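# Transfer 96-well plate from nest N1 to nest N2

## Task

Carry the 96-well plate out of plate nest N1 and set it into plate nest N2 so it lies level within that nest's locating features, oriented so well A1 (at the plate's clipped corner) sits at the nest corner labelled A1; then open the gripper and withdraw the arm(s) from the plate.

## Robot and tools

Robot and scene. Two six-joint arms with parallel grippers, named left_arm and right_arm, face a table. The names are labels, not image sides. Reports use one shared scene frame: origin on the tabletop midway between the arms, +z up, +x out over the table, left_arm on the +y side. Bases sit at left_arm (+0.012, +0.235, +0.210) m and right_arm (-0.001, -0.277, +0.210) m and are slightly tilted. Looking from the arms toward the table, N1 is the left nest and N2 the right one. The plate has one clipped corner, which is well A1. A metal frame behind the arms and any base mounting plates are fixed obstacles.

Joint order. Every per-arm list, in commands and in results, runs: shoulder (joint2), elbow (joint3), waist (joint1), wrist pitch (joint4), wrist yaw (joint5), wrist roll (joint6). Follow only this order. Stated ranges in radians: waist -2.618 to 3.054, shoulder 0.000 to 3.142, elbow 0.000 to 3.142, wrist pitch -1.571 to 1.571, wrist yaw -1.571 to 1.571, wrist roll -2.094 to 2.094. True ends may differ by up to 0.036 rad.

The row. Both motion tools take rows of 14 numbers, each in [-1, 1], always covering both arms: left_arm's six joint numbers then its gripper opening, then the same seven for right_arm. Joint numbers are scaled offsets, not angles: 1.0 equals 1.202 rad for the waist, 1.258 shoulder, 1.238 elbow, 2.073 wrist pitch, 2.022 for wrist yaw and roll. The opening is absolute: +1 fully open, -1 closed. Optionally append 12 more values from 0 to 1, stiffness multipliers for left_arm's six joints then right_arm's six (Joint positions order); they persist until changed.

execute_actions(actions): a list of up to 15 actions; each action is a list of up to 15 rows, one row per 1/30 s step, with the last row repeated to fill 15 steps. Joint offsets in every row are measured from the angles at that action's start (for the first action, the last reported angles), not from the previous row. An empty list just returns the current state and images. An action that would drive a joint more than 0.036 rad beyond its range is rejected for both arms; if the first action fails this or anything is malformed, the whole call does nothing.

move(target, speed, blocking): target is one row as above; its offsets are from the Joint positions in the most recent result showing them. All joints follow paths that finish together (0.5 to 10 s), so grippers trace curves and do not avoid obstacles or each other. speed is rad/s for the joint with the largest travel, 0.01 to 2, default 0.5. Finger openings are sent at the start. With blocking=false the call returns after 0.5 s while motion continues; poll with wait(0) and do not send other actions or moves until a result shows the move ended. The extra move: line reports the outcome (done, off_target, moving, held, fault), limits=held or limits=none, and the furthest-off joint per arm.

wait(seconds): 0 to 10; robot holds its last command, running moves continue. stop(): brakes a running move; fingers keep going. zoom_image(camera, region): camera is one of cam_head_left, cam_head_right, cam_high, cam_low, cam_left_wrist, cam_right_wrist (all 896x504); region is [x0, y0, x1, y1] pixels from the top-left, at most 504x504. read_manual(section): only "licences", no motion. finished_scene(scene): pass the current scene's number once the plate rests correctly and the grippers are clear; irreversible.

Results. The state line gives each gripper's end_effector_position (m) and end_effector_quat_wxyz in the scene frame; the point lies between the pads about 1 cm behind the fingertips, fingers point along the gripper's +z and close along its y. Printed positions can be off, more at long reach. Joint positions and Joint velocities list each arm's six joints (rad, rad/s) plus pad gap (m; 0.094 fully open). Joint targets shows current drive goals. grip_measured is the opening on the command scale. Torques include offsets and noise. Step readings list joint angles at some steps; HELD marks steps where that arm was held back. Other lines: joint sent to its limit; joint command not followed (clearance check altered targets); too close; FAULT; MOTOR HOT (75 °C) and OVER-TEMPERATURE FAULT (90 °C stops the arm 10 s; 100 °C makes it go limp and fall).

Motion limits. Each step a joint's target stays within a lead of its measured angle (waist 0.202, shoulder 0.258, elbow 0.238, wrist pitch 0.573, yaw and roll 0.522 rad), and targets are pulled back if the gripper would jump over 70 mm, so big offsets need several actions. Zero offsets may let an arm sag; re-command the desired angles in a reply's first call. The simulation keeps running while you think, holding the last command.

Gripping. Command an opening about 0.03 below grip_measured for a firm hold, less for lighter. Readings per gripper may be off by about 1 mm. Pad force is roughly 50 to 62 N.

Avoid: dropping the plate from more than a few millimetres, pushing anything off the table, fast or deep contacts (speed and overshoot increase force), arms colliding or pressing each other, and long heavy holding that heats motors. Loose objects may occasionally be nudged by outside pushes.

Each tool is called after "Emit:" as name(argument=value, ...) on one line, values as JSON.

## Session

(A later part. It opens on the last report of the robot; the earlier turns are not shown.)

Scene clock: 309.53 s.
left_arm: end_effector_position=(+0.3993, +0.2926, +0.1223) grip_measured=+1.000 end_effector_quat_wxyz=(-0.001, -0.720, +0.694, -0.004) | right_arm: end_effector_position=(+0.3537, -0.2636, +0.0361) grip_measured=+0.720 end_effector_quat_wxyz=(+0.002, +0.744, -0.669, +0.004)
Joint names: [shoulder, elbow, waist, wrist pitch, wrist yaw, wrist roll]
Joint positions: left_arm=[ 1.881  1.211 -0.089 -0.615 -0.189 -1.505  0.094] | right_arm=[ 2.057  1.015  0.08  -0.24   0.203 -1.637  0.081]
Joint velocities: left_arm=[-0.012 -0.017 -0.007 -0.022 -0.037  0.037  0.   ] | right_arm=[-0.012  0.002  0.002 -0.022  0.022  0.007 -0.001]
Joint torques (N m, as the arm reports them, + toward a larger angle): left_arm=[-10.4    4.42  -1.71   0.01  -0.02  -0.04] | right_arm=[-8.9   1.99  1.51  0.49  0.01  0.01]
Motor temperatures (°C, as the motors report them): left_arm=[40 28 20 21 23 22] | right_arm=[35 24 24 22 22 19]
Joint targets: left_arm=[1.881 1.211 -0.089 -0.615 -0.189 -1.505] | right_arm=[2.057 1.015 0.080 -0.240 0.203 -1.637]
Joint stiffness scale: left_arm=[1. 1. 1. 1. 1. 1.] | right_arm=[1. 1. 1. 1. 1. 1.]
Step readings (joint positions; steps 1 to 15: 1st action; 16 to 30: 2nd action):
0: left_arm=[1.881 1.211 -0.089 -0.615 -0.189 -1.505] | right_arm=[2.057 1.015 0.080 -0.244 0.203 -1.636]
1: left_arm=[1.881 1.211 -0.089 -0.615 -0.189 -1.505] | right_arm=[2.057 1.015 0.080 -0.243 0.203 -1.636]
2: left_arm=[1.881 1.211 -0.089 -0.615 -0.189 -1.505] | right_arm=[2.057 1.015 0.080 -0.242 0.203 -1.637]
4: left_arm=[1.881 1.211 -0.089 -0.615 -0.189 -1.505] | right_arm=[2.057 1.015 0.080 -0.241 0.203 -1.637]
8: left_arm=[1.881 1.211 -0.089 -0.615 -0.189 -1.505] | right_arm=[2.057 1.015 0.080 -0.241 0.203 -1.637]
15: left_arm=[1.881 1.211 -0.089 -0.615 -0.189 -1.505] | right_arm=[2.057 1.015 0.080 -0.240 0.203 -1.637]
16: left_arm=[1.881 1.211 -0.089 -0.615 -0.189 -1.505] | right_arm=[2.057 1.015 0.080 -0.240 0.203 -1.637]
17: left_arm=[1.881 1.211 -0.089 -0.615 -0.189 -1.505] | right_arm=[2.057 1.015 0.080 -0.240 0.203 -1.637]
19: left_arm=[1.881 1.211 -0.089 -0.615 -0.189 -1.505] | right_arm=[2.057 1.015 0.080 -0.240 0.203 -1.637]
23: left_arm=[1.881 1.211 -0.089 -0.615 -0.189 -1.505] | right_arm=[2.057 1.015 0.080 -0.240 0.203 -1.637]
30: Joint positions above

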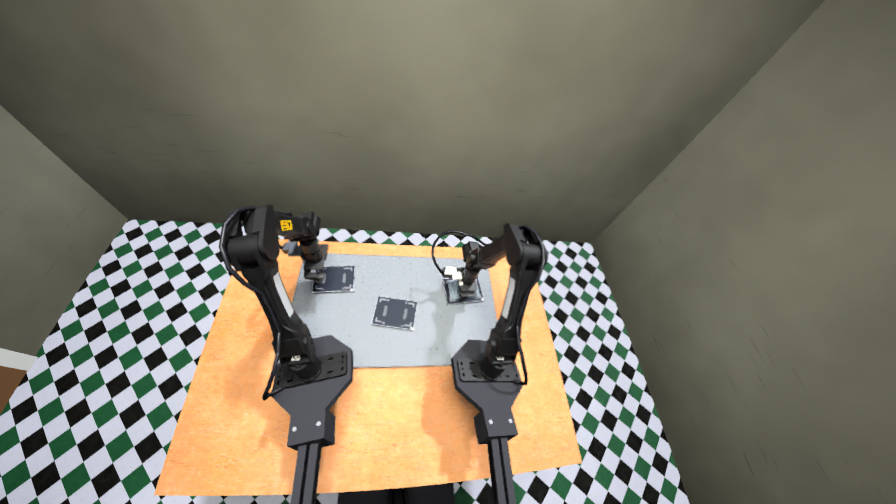

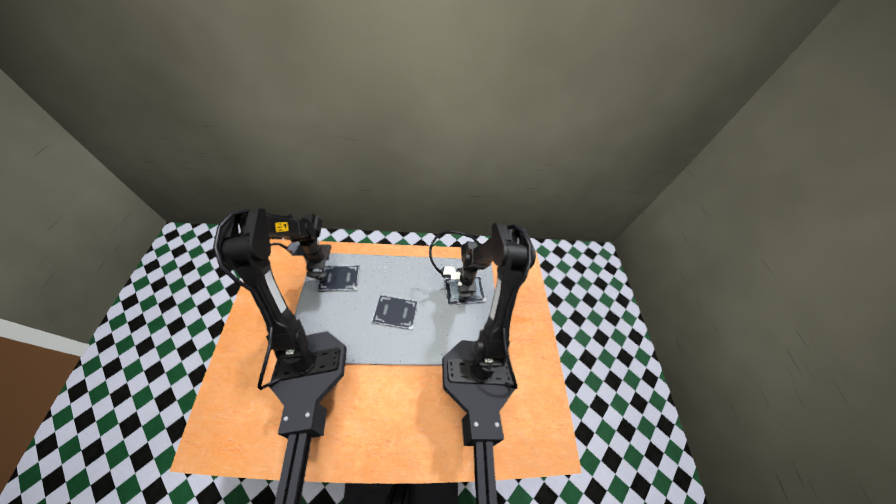

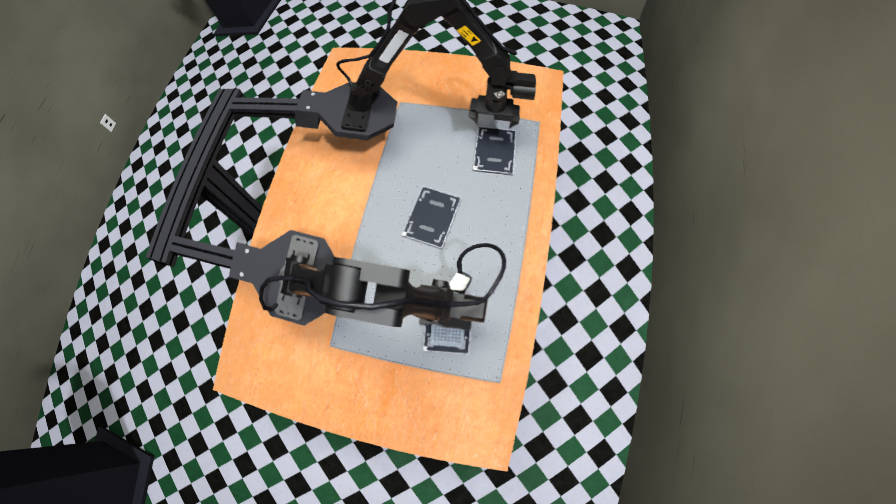

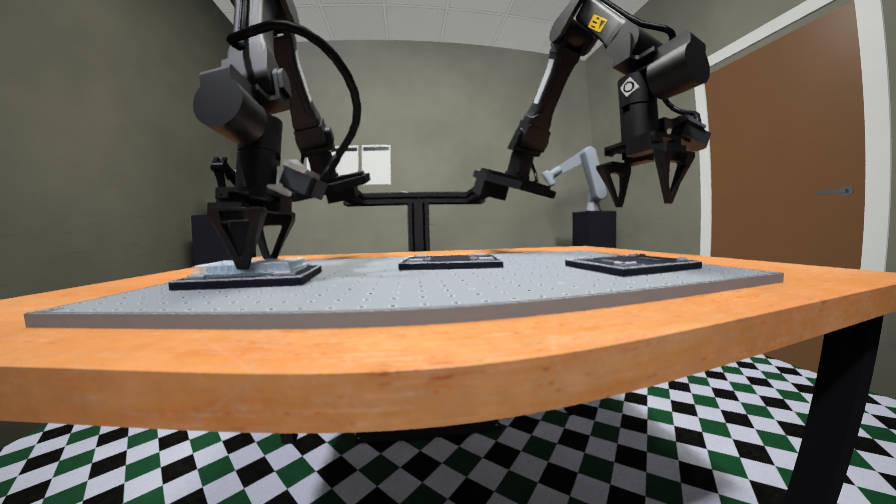

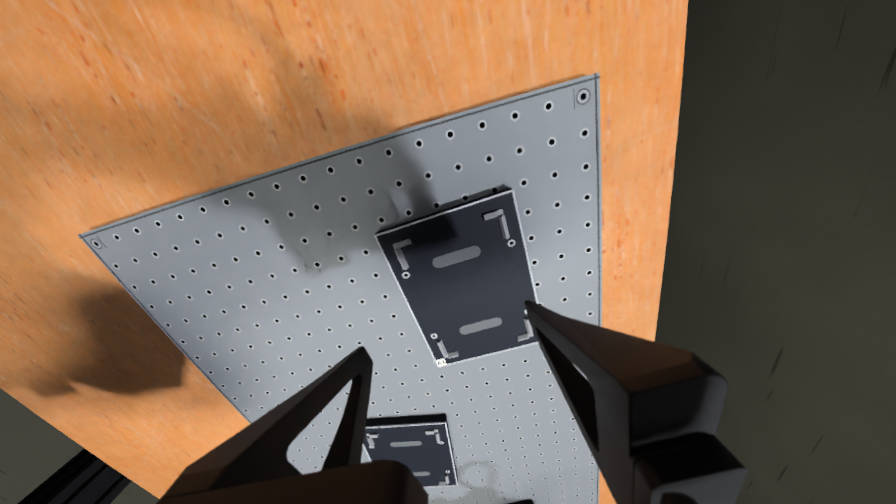

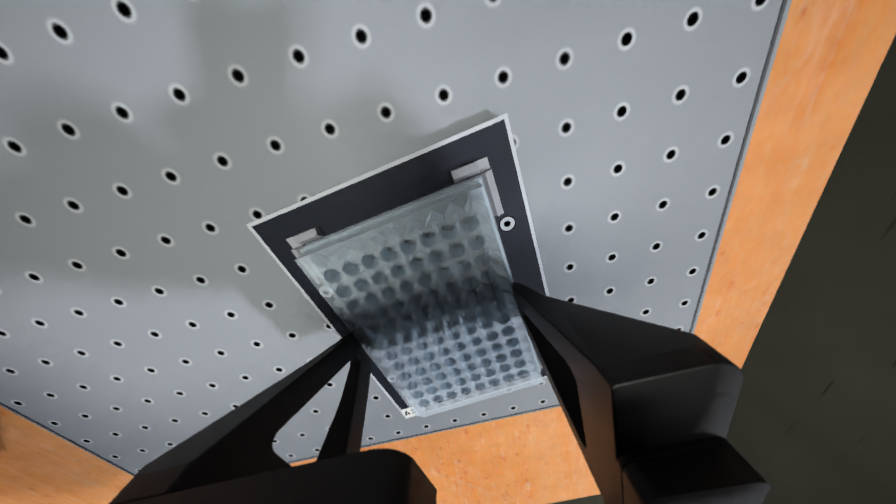

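Emit:
move(target=[0.006,0.022,0.007,-0.007,-0.010,1.0,1,-0.1216,0.012,0.024,-0.071,0,0.01,0.675], speed=1.0)

Scene clock: 368.30 s.
left_arm: end_effector_position=(+0.3984, +0.2947, +0.1223) grip_measured=+1.000 end_effector_quat_wxyz=(-0.000, +0.203, +0.979, +0.002) | right_arm: end_effector_position=(+0.3528, -0.2660, +0.0729) grip_measured=+0.720 end_effector_quat_wxyz=(+0.004, +0.744, -0.668, -0.001)
Joint names: [shoulder, elbow, waist, wrist pitch, wrist yaw, wrist roll]
Joint positions: left_arm=[ 1.881  1.211 -0.089 -0.618 -0.201  0.511  0.094] | right_arm=[ 1.937  1.015  0.093 -0.374  0.203 -1.625  0.081]
Joint velocities: left_arm=[-0.002  0.002  0.002 -0.037 -0.051  0.022  0.   ] | right_arm=[ 0.007  0.002 -0.017 -0.007 -0.007  0.022 -0.   ]
Joint torques (N m, as the arm reports them, + toward a larger angle): left_arm=[-9.77  6.62 -1.01 -0.1  -0.11  0.  ] | right_arm=[-11.08   3.48   2.64   0.32   0.     0.09]
Motor temperatures (°C, as the motors report them): left_arm=[41 26 21 21 22 22] | right_arm=[36 23 24 22 22 19]
Joint targets: left_arm=[1.888 1.239 -0.080 -0.629 -0.210 0.518] | right_arm=[1.904 1.029 0.109 -0.387 0.203 -1.617]
Joint stiffness scale: left_arm=[1. 1. 1. 1. 1. 1.] | right_arm=[1. 1. 1. 1. 1. 1.]
move: off_target (left_arm, right_arm); limits=none; left_arm: farthest joint: the elbow, 0.027 radians from its target (0.027 radians at the start); right_arm: farthest joint: the shoulder, 0.033 radians from its target (0.153 radians at the start)

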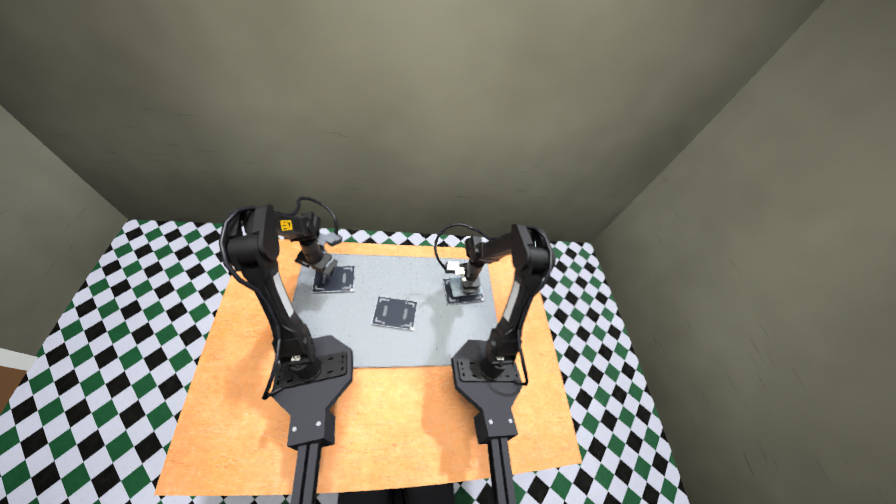

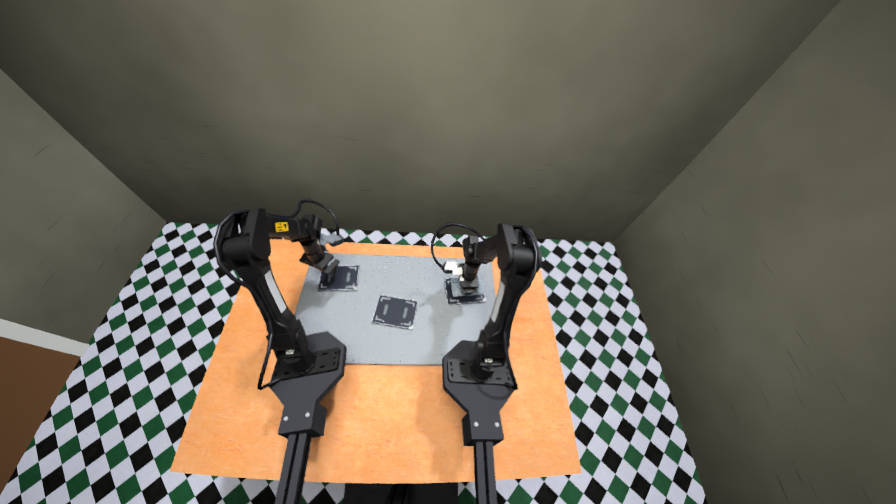

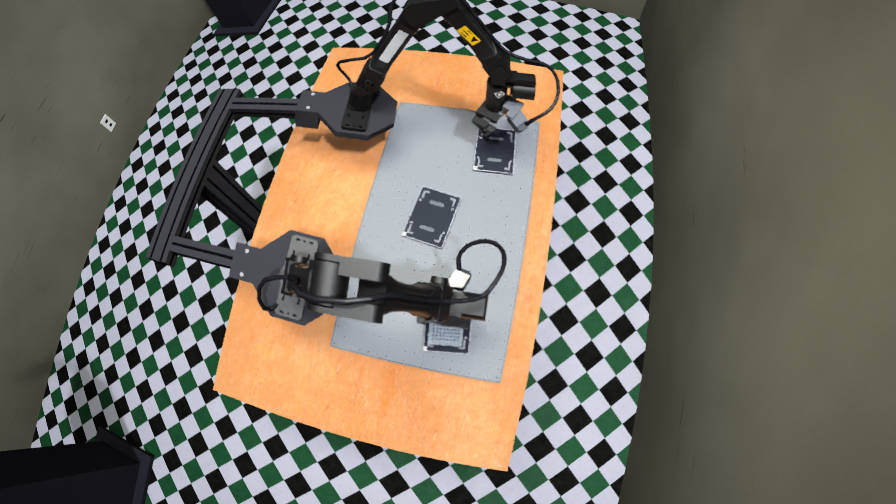

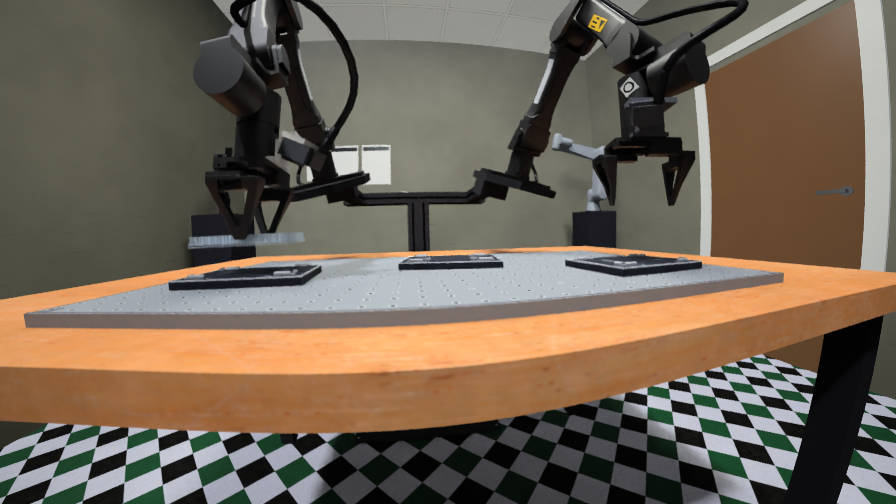

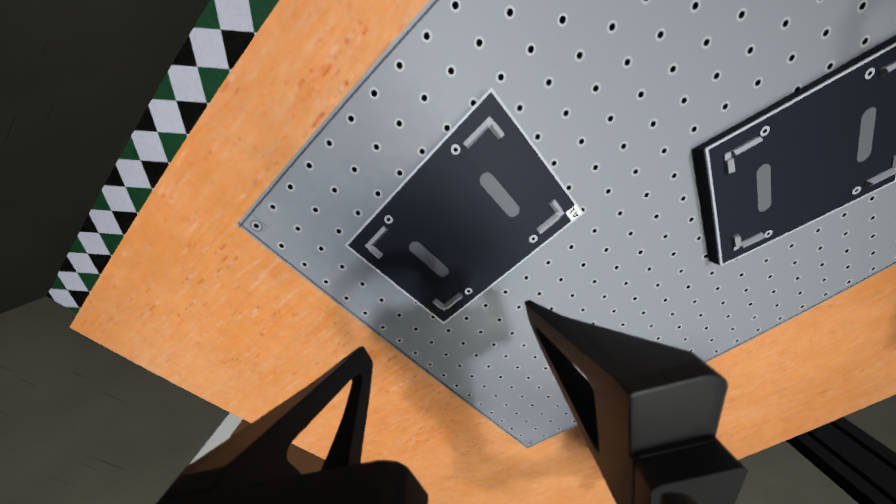

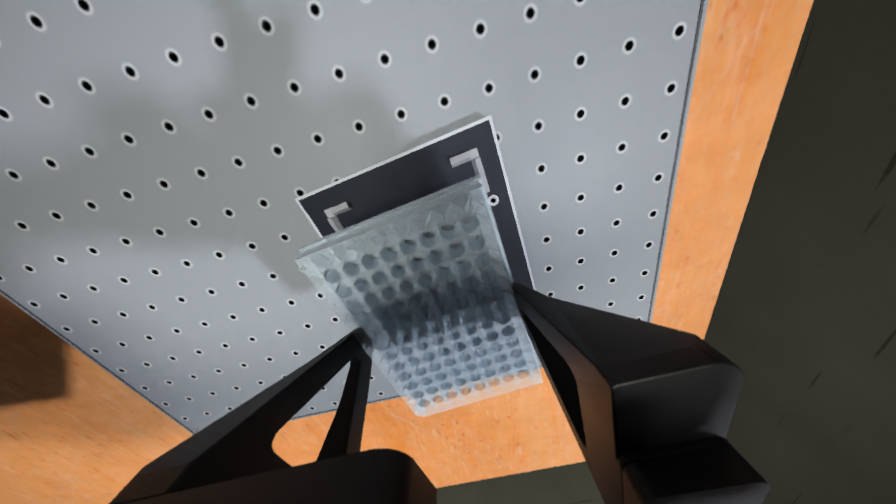

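Emit:
move(target=[0.006,0.022,0.007,-0.008,-0.004,0.24,1,0.433,0.711,0.452,-0.218,0.060,0.322,0.675], speed=0.45)

Scene clock: 392.13 s.
left_arm: end_effector_position=(+0.3981, +0.2950, +0.1223) grip_measured=+1.000 end_effector_quat_wxyz=(-0.002, +0.429, +0.903, +0.002) | right_arm: end_effector_position=(+0.4076, -0.0209, +0.0787) grip_measured=+0.720 end_effector_quat_wxyz=(+0.006, +0.710, -0.705, +0.002)
Joint names: [shoulder, elbow, waist, wrist pitch, wrist yaw, wrist roll]
Joint positions: left_arm=[ 1.881  1.211 -0.089 -0.619 -0.203  0.99   0.094] | right_arm=[ 2.481  1.858  0.626 -0.817  0.32  -0.983  0.081]
Joint velocities: left_arm=[-0.027 -0.007 -0.002 -0.095  0.037 -0.022  0.   ] | right_arm=[-0.012 -0.022  0.002 -0.037 -0.007 -0.037  0.001]
Joint torques (N m, as the arm reports them, + toward a larger angle): left_arm=[-9.76  6.63 -1.01 -0.13 -0.09  0.01] | right_arm=[-11.89   6.12   4.18   0.32   0.03   0.1 ]
Motor temperatures (°C, as the motors report them): left_arm=[41 27 20 21 22 22] | right_arm=[38 23 24 22 22 19]
Joint targets: left_arm=[1.888 1.239 -0.080 -0.634 -0.209 0.996] | right_arm=[2.481 1.895 0.636 -0.827 0.324 -0.974]
Joint stiffness scale: left_arm=[1. 1. 1. 1. 1. 1.] | right_arm=[1. 1. 1. 1. 1. 1.]
move: off_target (left_arm, right_arm); limits=none; left_arm: farthest joint: the elbow, 0.027 radians from its target (0.027 radians at the start); right_arm: farthest joint: the elbow, 0.037 radians from its target (0.881 radians at the start)

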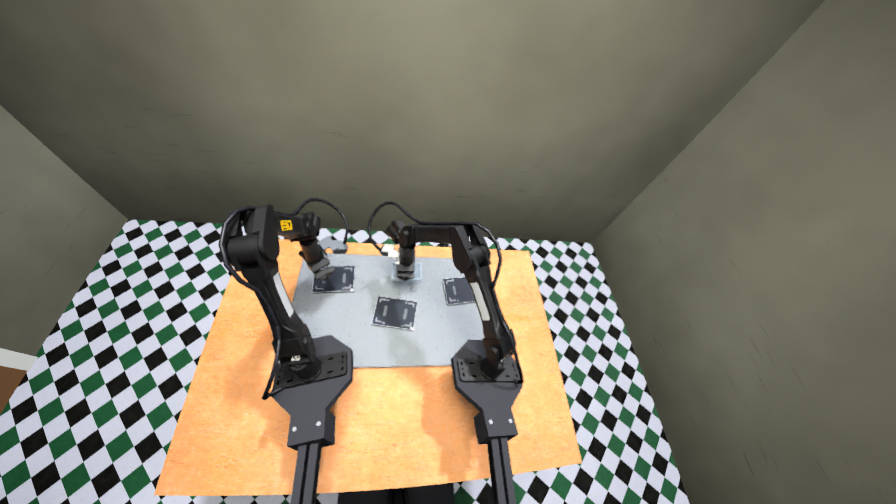

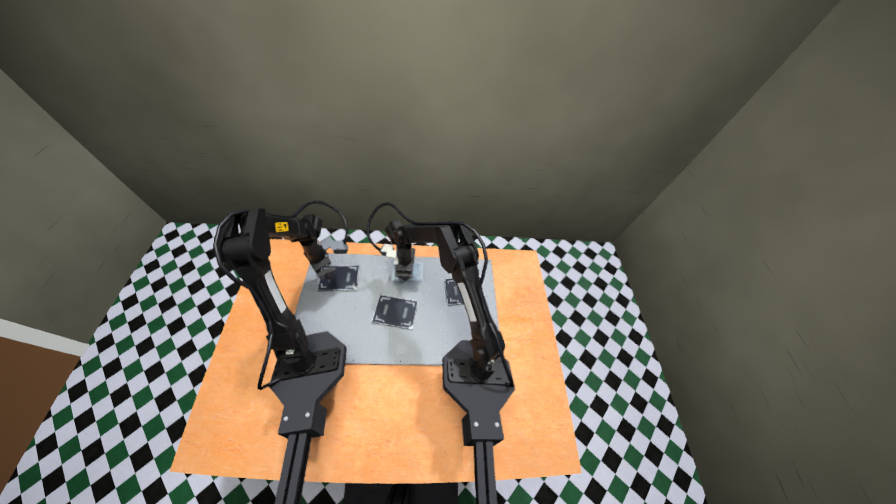

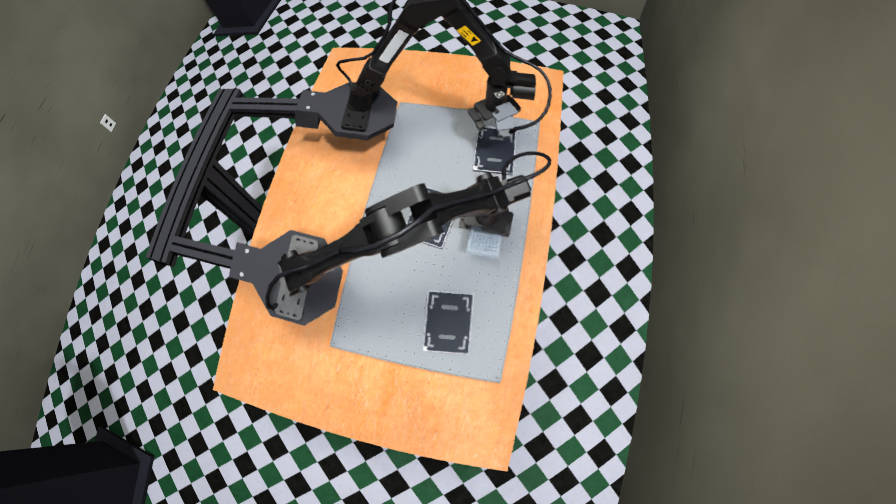

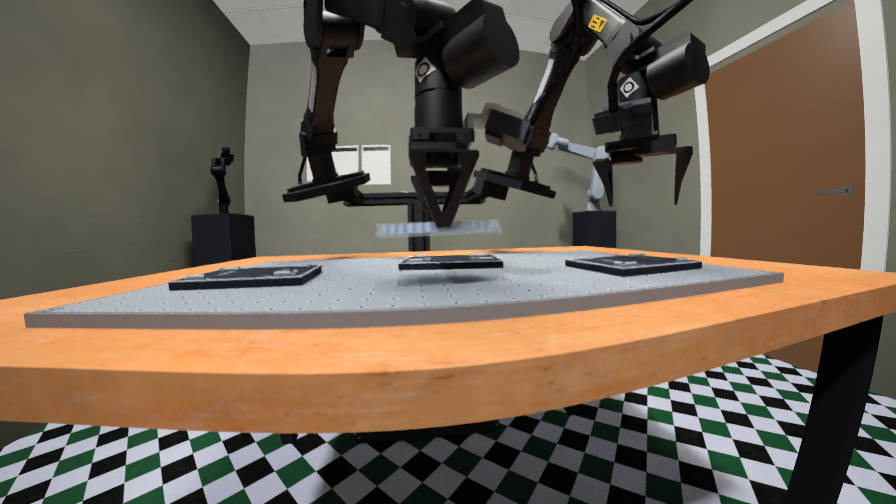

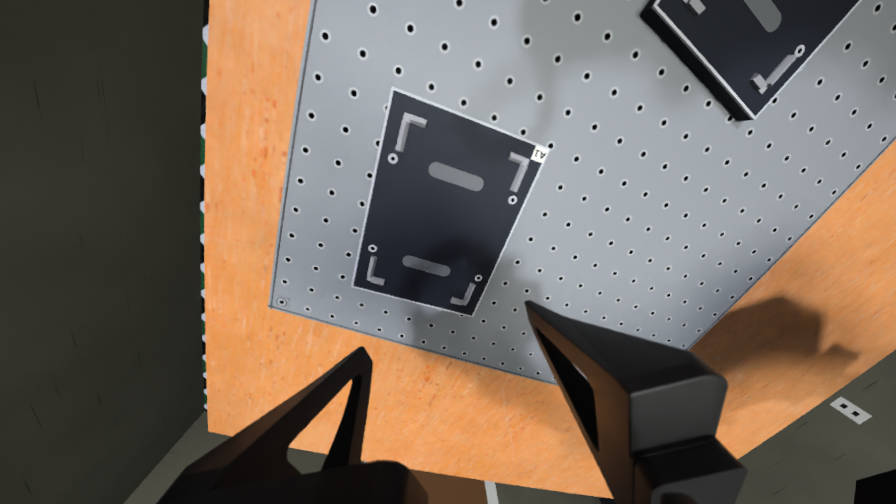

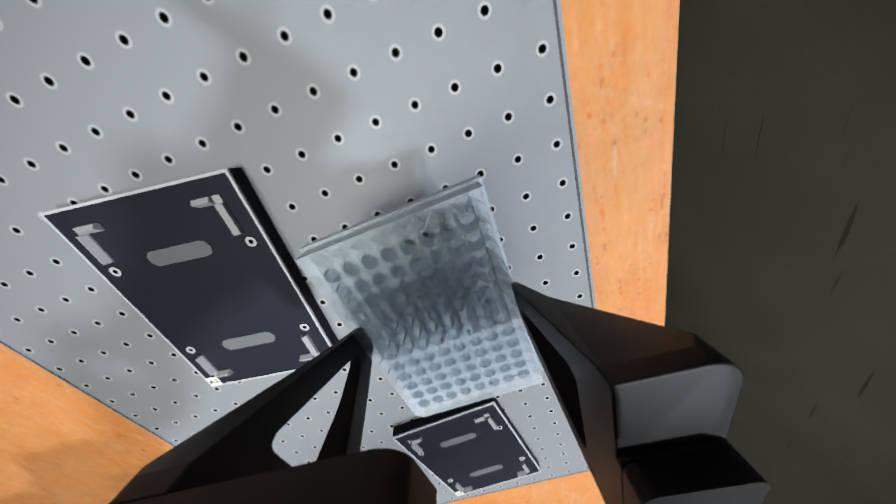

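Emit:
move(target=[0.006,0.022,0.007,-0.007,-0.003,0.003,1,0.0866,0.039,-0.0316,0.0545,-0.003,-0.019,0.675], speed=0.15)

Emit:
zoom_image(camera="cam_low", region=[350, 180, 530, 290])

Scene clock: 408.07 s.
left_arm: end_effector_position=(+0.3981, +0.2950, +0.1223) grip_measured=+1.000 end_effector_quat_wxyz=(-0.002, +0.430, +0.903, +0.002) | right_arm: end_effector_position=(+0.4079, -0.0255, +0.0280) grip_measured=+0.720 end_effector_quat_wxyz=(+0.011, +0.707, -0.707, +0.004)
Joint names: [shoulder, elbow, waist, wrist pitch, wrist yaw, wrist roll]
Joint positions: left_arm=[ 1.881  1.211 -0.089 -0.619 -0.203  0.99   0.094] | right_arm=[ 2.593  1.872  0.587 -0.717  0.32  -1.013  0.081]
Joint velocities: left_arm=[-0.012  0.012 -0.002  0.022 -0.022  0.007  0.   ] | right_arm=[-0.027  0.007 -0.002 -0.022 -0.11  -0.007 -0.   ]
Joint torques (N m, as the arm reports them, + toward a larger angle): left_arm=[-9.77  6.62 -1.01 -0.14 -0.09  0.01] | right_arm=[-12.32   5.7    3.53   0.57  -0.05  -0.05]
Motor temperatures (°C, as the motors report them): left_arm=[40 27 20 21 22 22] | right_arm=[39 24 25 21 22 19]
Joint targets: left_arm=[1.888 1.239 -0.080 -0.633 -0.209 0.996] | right_arm=[2.590 1.907 0.588 -0.704 0.314 -1.021]
Joint stiffness scale: left_arm=[1. 1. 1. 1. 1. 1.] | right_arm=[1. 1. 1. 1. 1. 1.]
move: off_target (left_arm, right_arm); limits=none; left_arm: farthest joint: the elbow, 0.027 radians from its target (0.027 radians at the start); right_arm: farthest joint: the elbow, 0.034 radians from its target (0.048 radians at the start)

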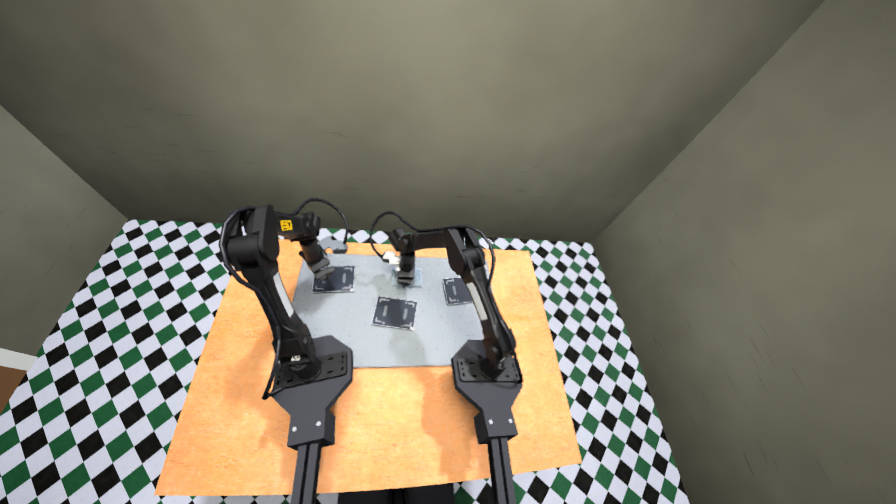

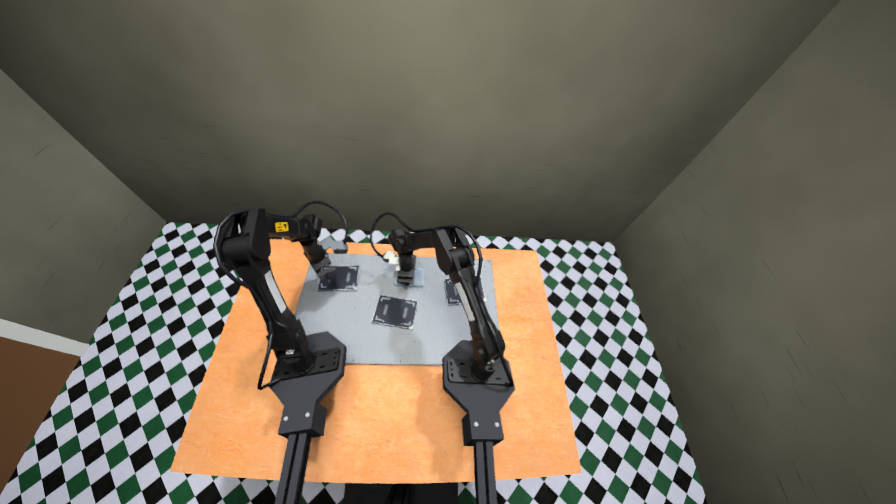

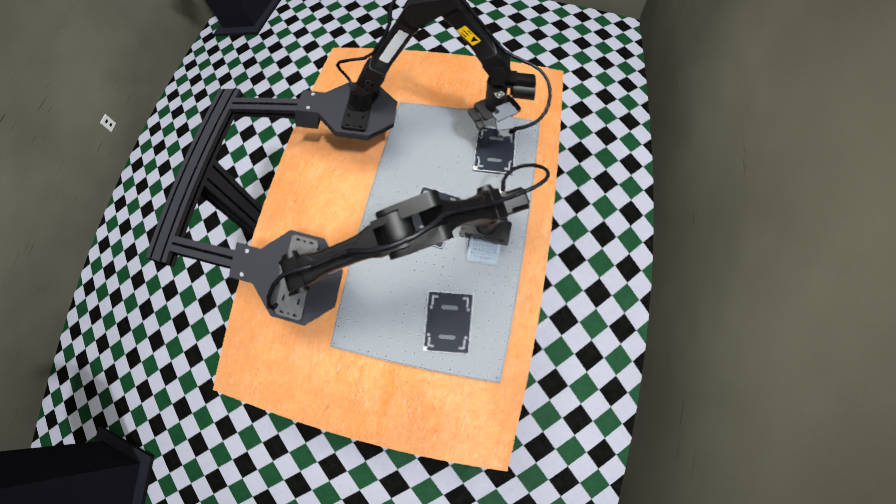

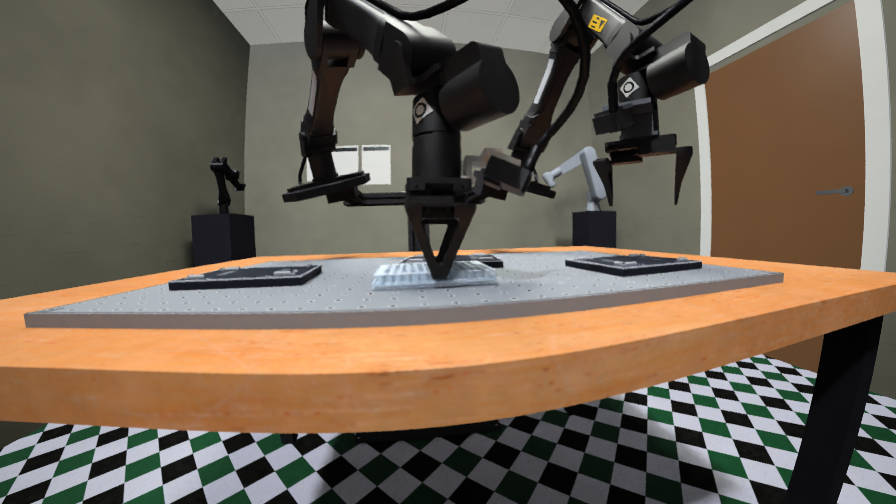

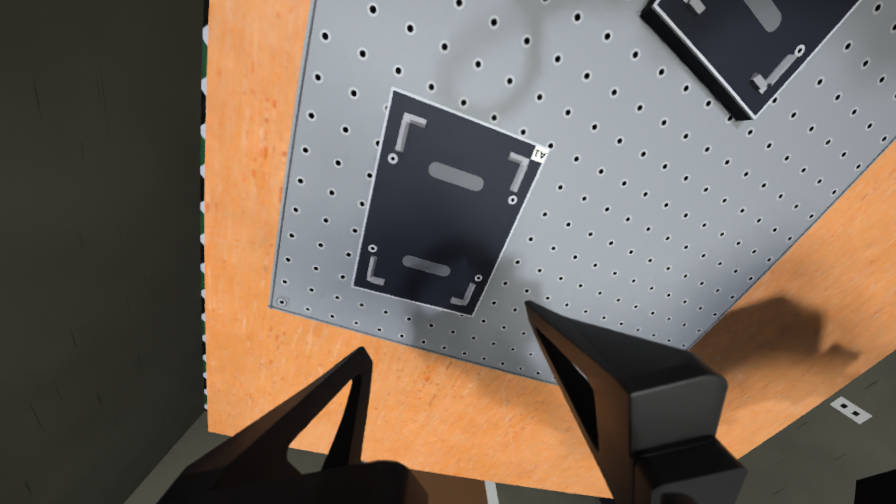

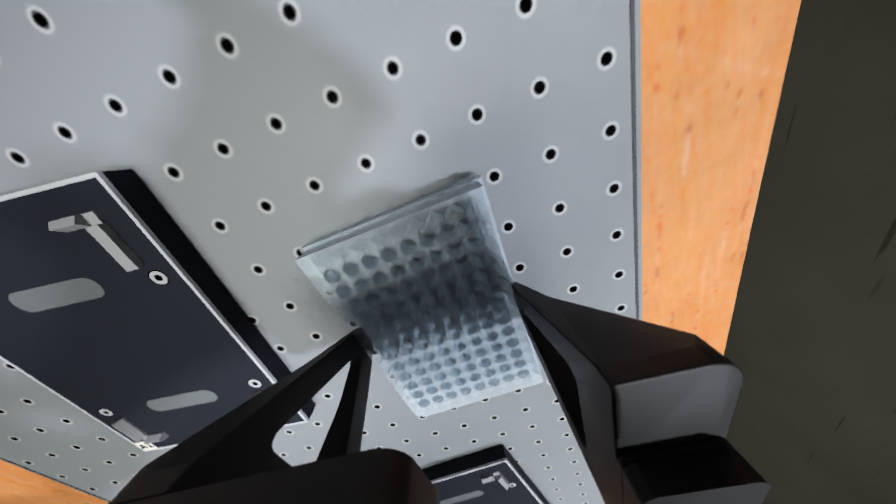

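Region (350, 180, 530, 290) of cam_low's 896x504 image, scaled by 2.800, with more detail than that image has.

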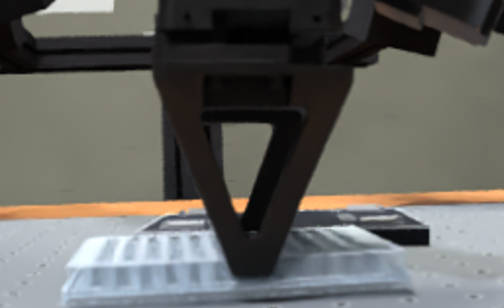

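Emit:
move(target=[0.006,0.022,0.007,-0.007,-0.003,0.003,1,0.002,0.029,0,0.008,-0.003,-0.004,0.675], speed=0.02)

Emit:
zoom_image(camera="cam_low", region=[350, 200, 530, 310])

Scene clock: 413.63 s.
left_arm: end_effector_position=(+0.3981, +0.2951, +0.1223) grip_measured=+1.000 end_effector_quat_wxyz=(-0.002, +0.430, +0.903, +0.003) | right_arm: end_effector_position=(+0.4086, -0.0251, +0.0280) grip_measured=+0.720 end_effector_quat_wxyz=(+0.010, +0.707, -0.707, +0.004)
Joint names: [shoulder, elbow, waist, wrist pitch, wrist yaw, wrist roll]
Joint positions: left_arm=[ 1.881  1.211 -0.089 -0.619 -0.204  0.991  0.094] | right_arm=[ 2.593  1.872  0.587 -0.713  0.32  -1.014  0.081]
Joint velocities: left_arm=[ 0.012 -0.007  0.027  0.066  0.007  0.022  0.   ] | right_arm=[ 0.007  0.012  0.002 -0.022  0.007  0.051 -0.001]
Joint torques (N m, as the arm reports them, + toward a larger angle): left_arm=[-9.77  6.62 -1.01 -0.13 -0.09  0.01] | right_arm=[-11.89   5.82   3.46   0.56  -0.06  -0.06]
Motor temperatures (°C, as the motors report them): left_arm=[40 27 20 21 22 22] | right_arm=[40 24 25 22 22 19]
Joint targets: left_arm=[1.888 1.239 -0.080 -0.633 -0.210 0.997] | right_arm=[2.596 1.908 0.587 -0.700 0.314 -1.022]
Joint stiffness scale: left_arm=[1. 1. 1. 1. 1. 1.] | right_arm=[1. 1. 1. 1. 1. 1.]
move: off_target (left_arm, right_arm); limits=none; left_arm: farthest joint: the elbow, 0.027 radians from its target (0.027 radians at the start); right_arm: farthest joint: the elbow, 0.036 radians from its target (0.036 radians at the start)

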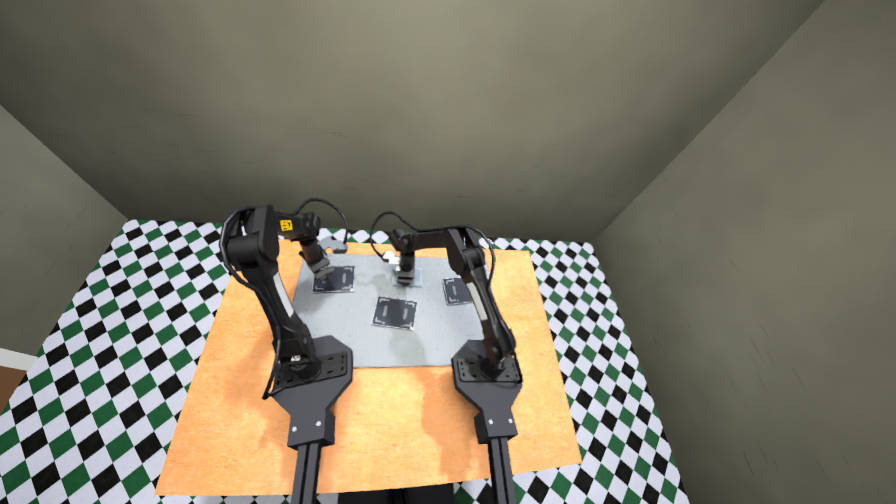

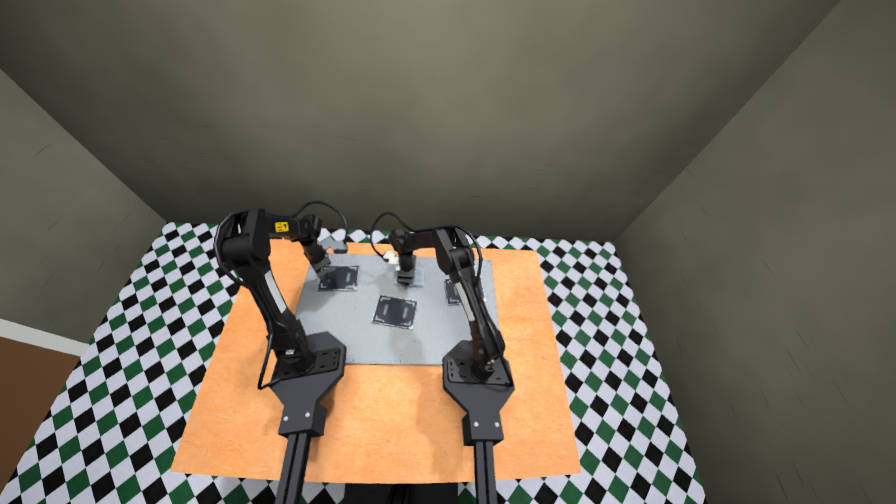

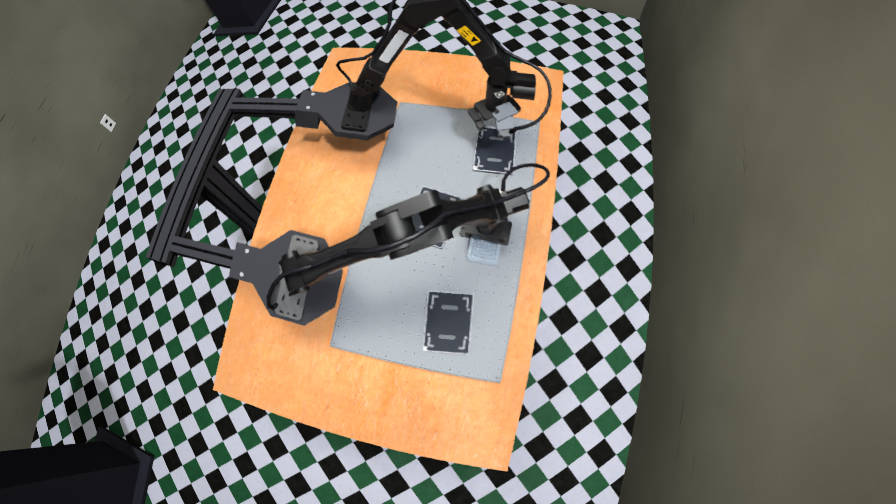

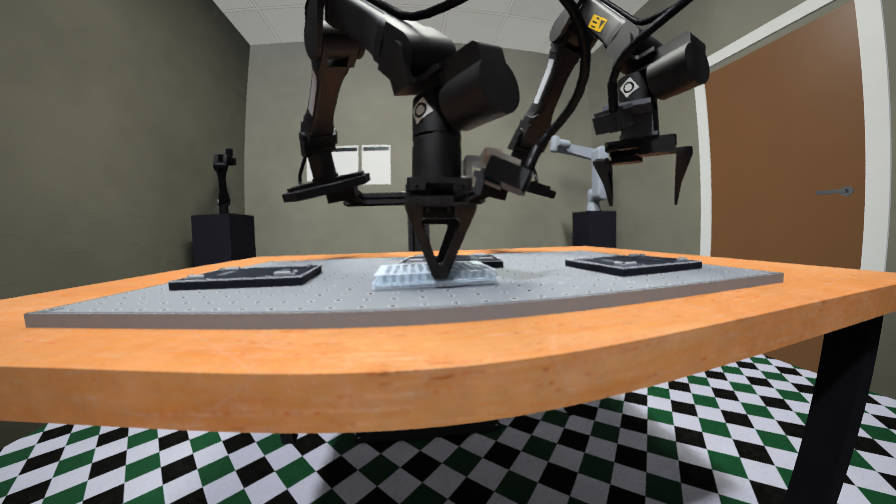

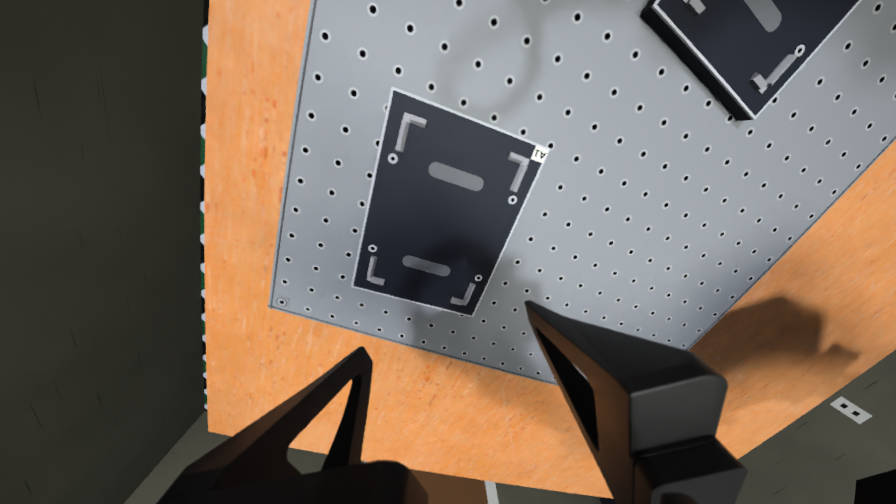

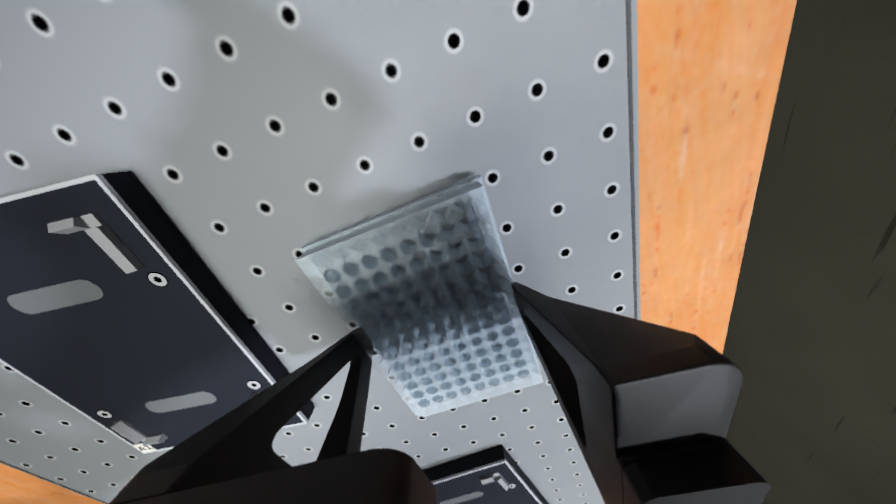

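Region (350, 200, 530, 310) of cam_low's 896x504 image, scaled by 2.800, with more detail than that image has.

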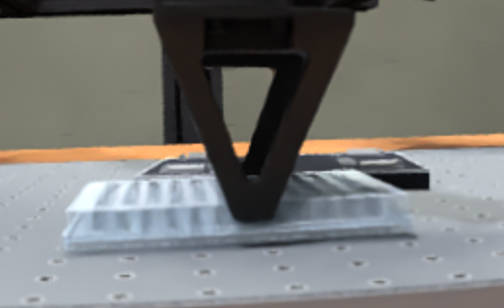

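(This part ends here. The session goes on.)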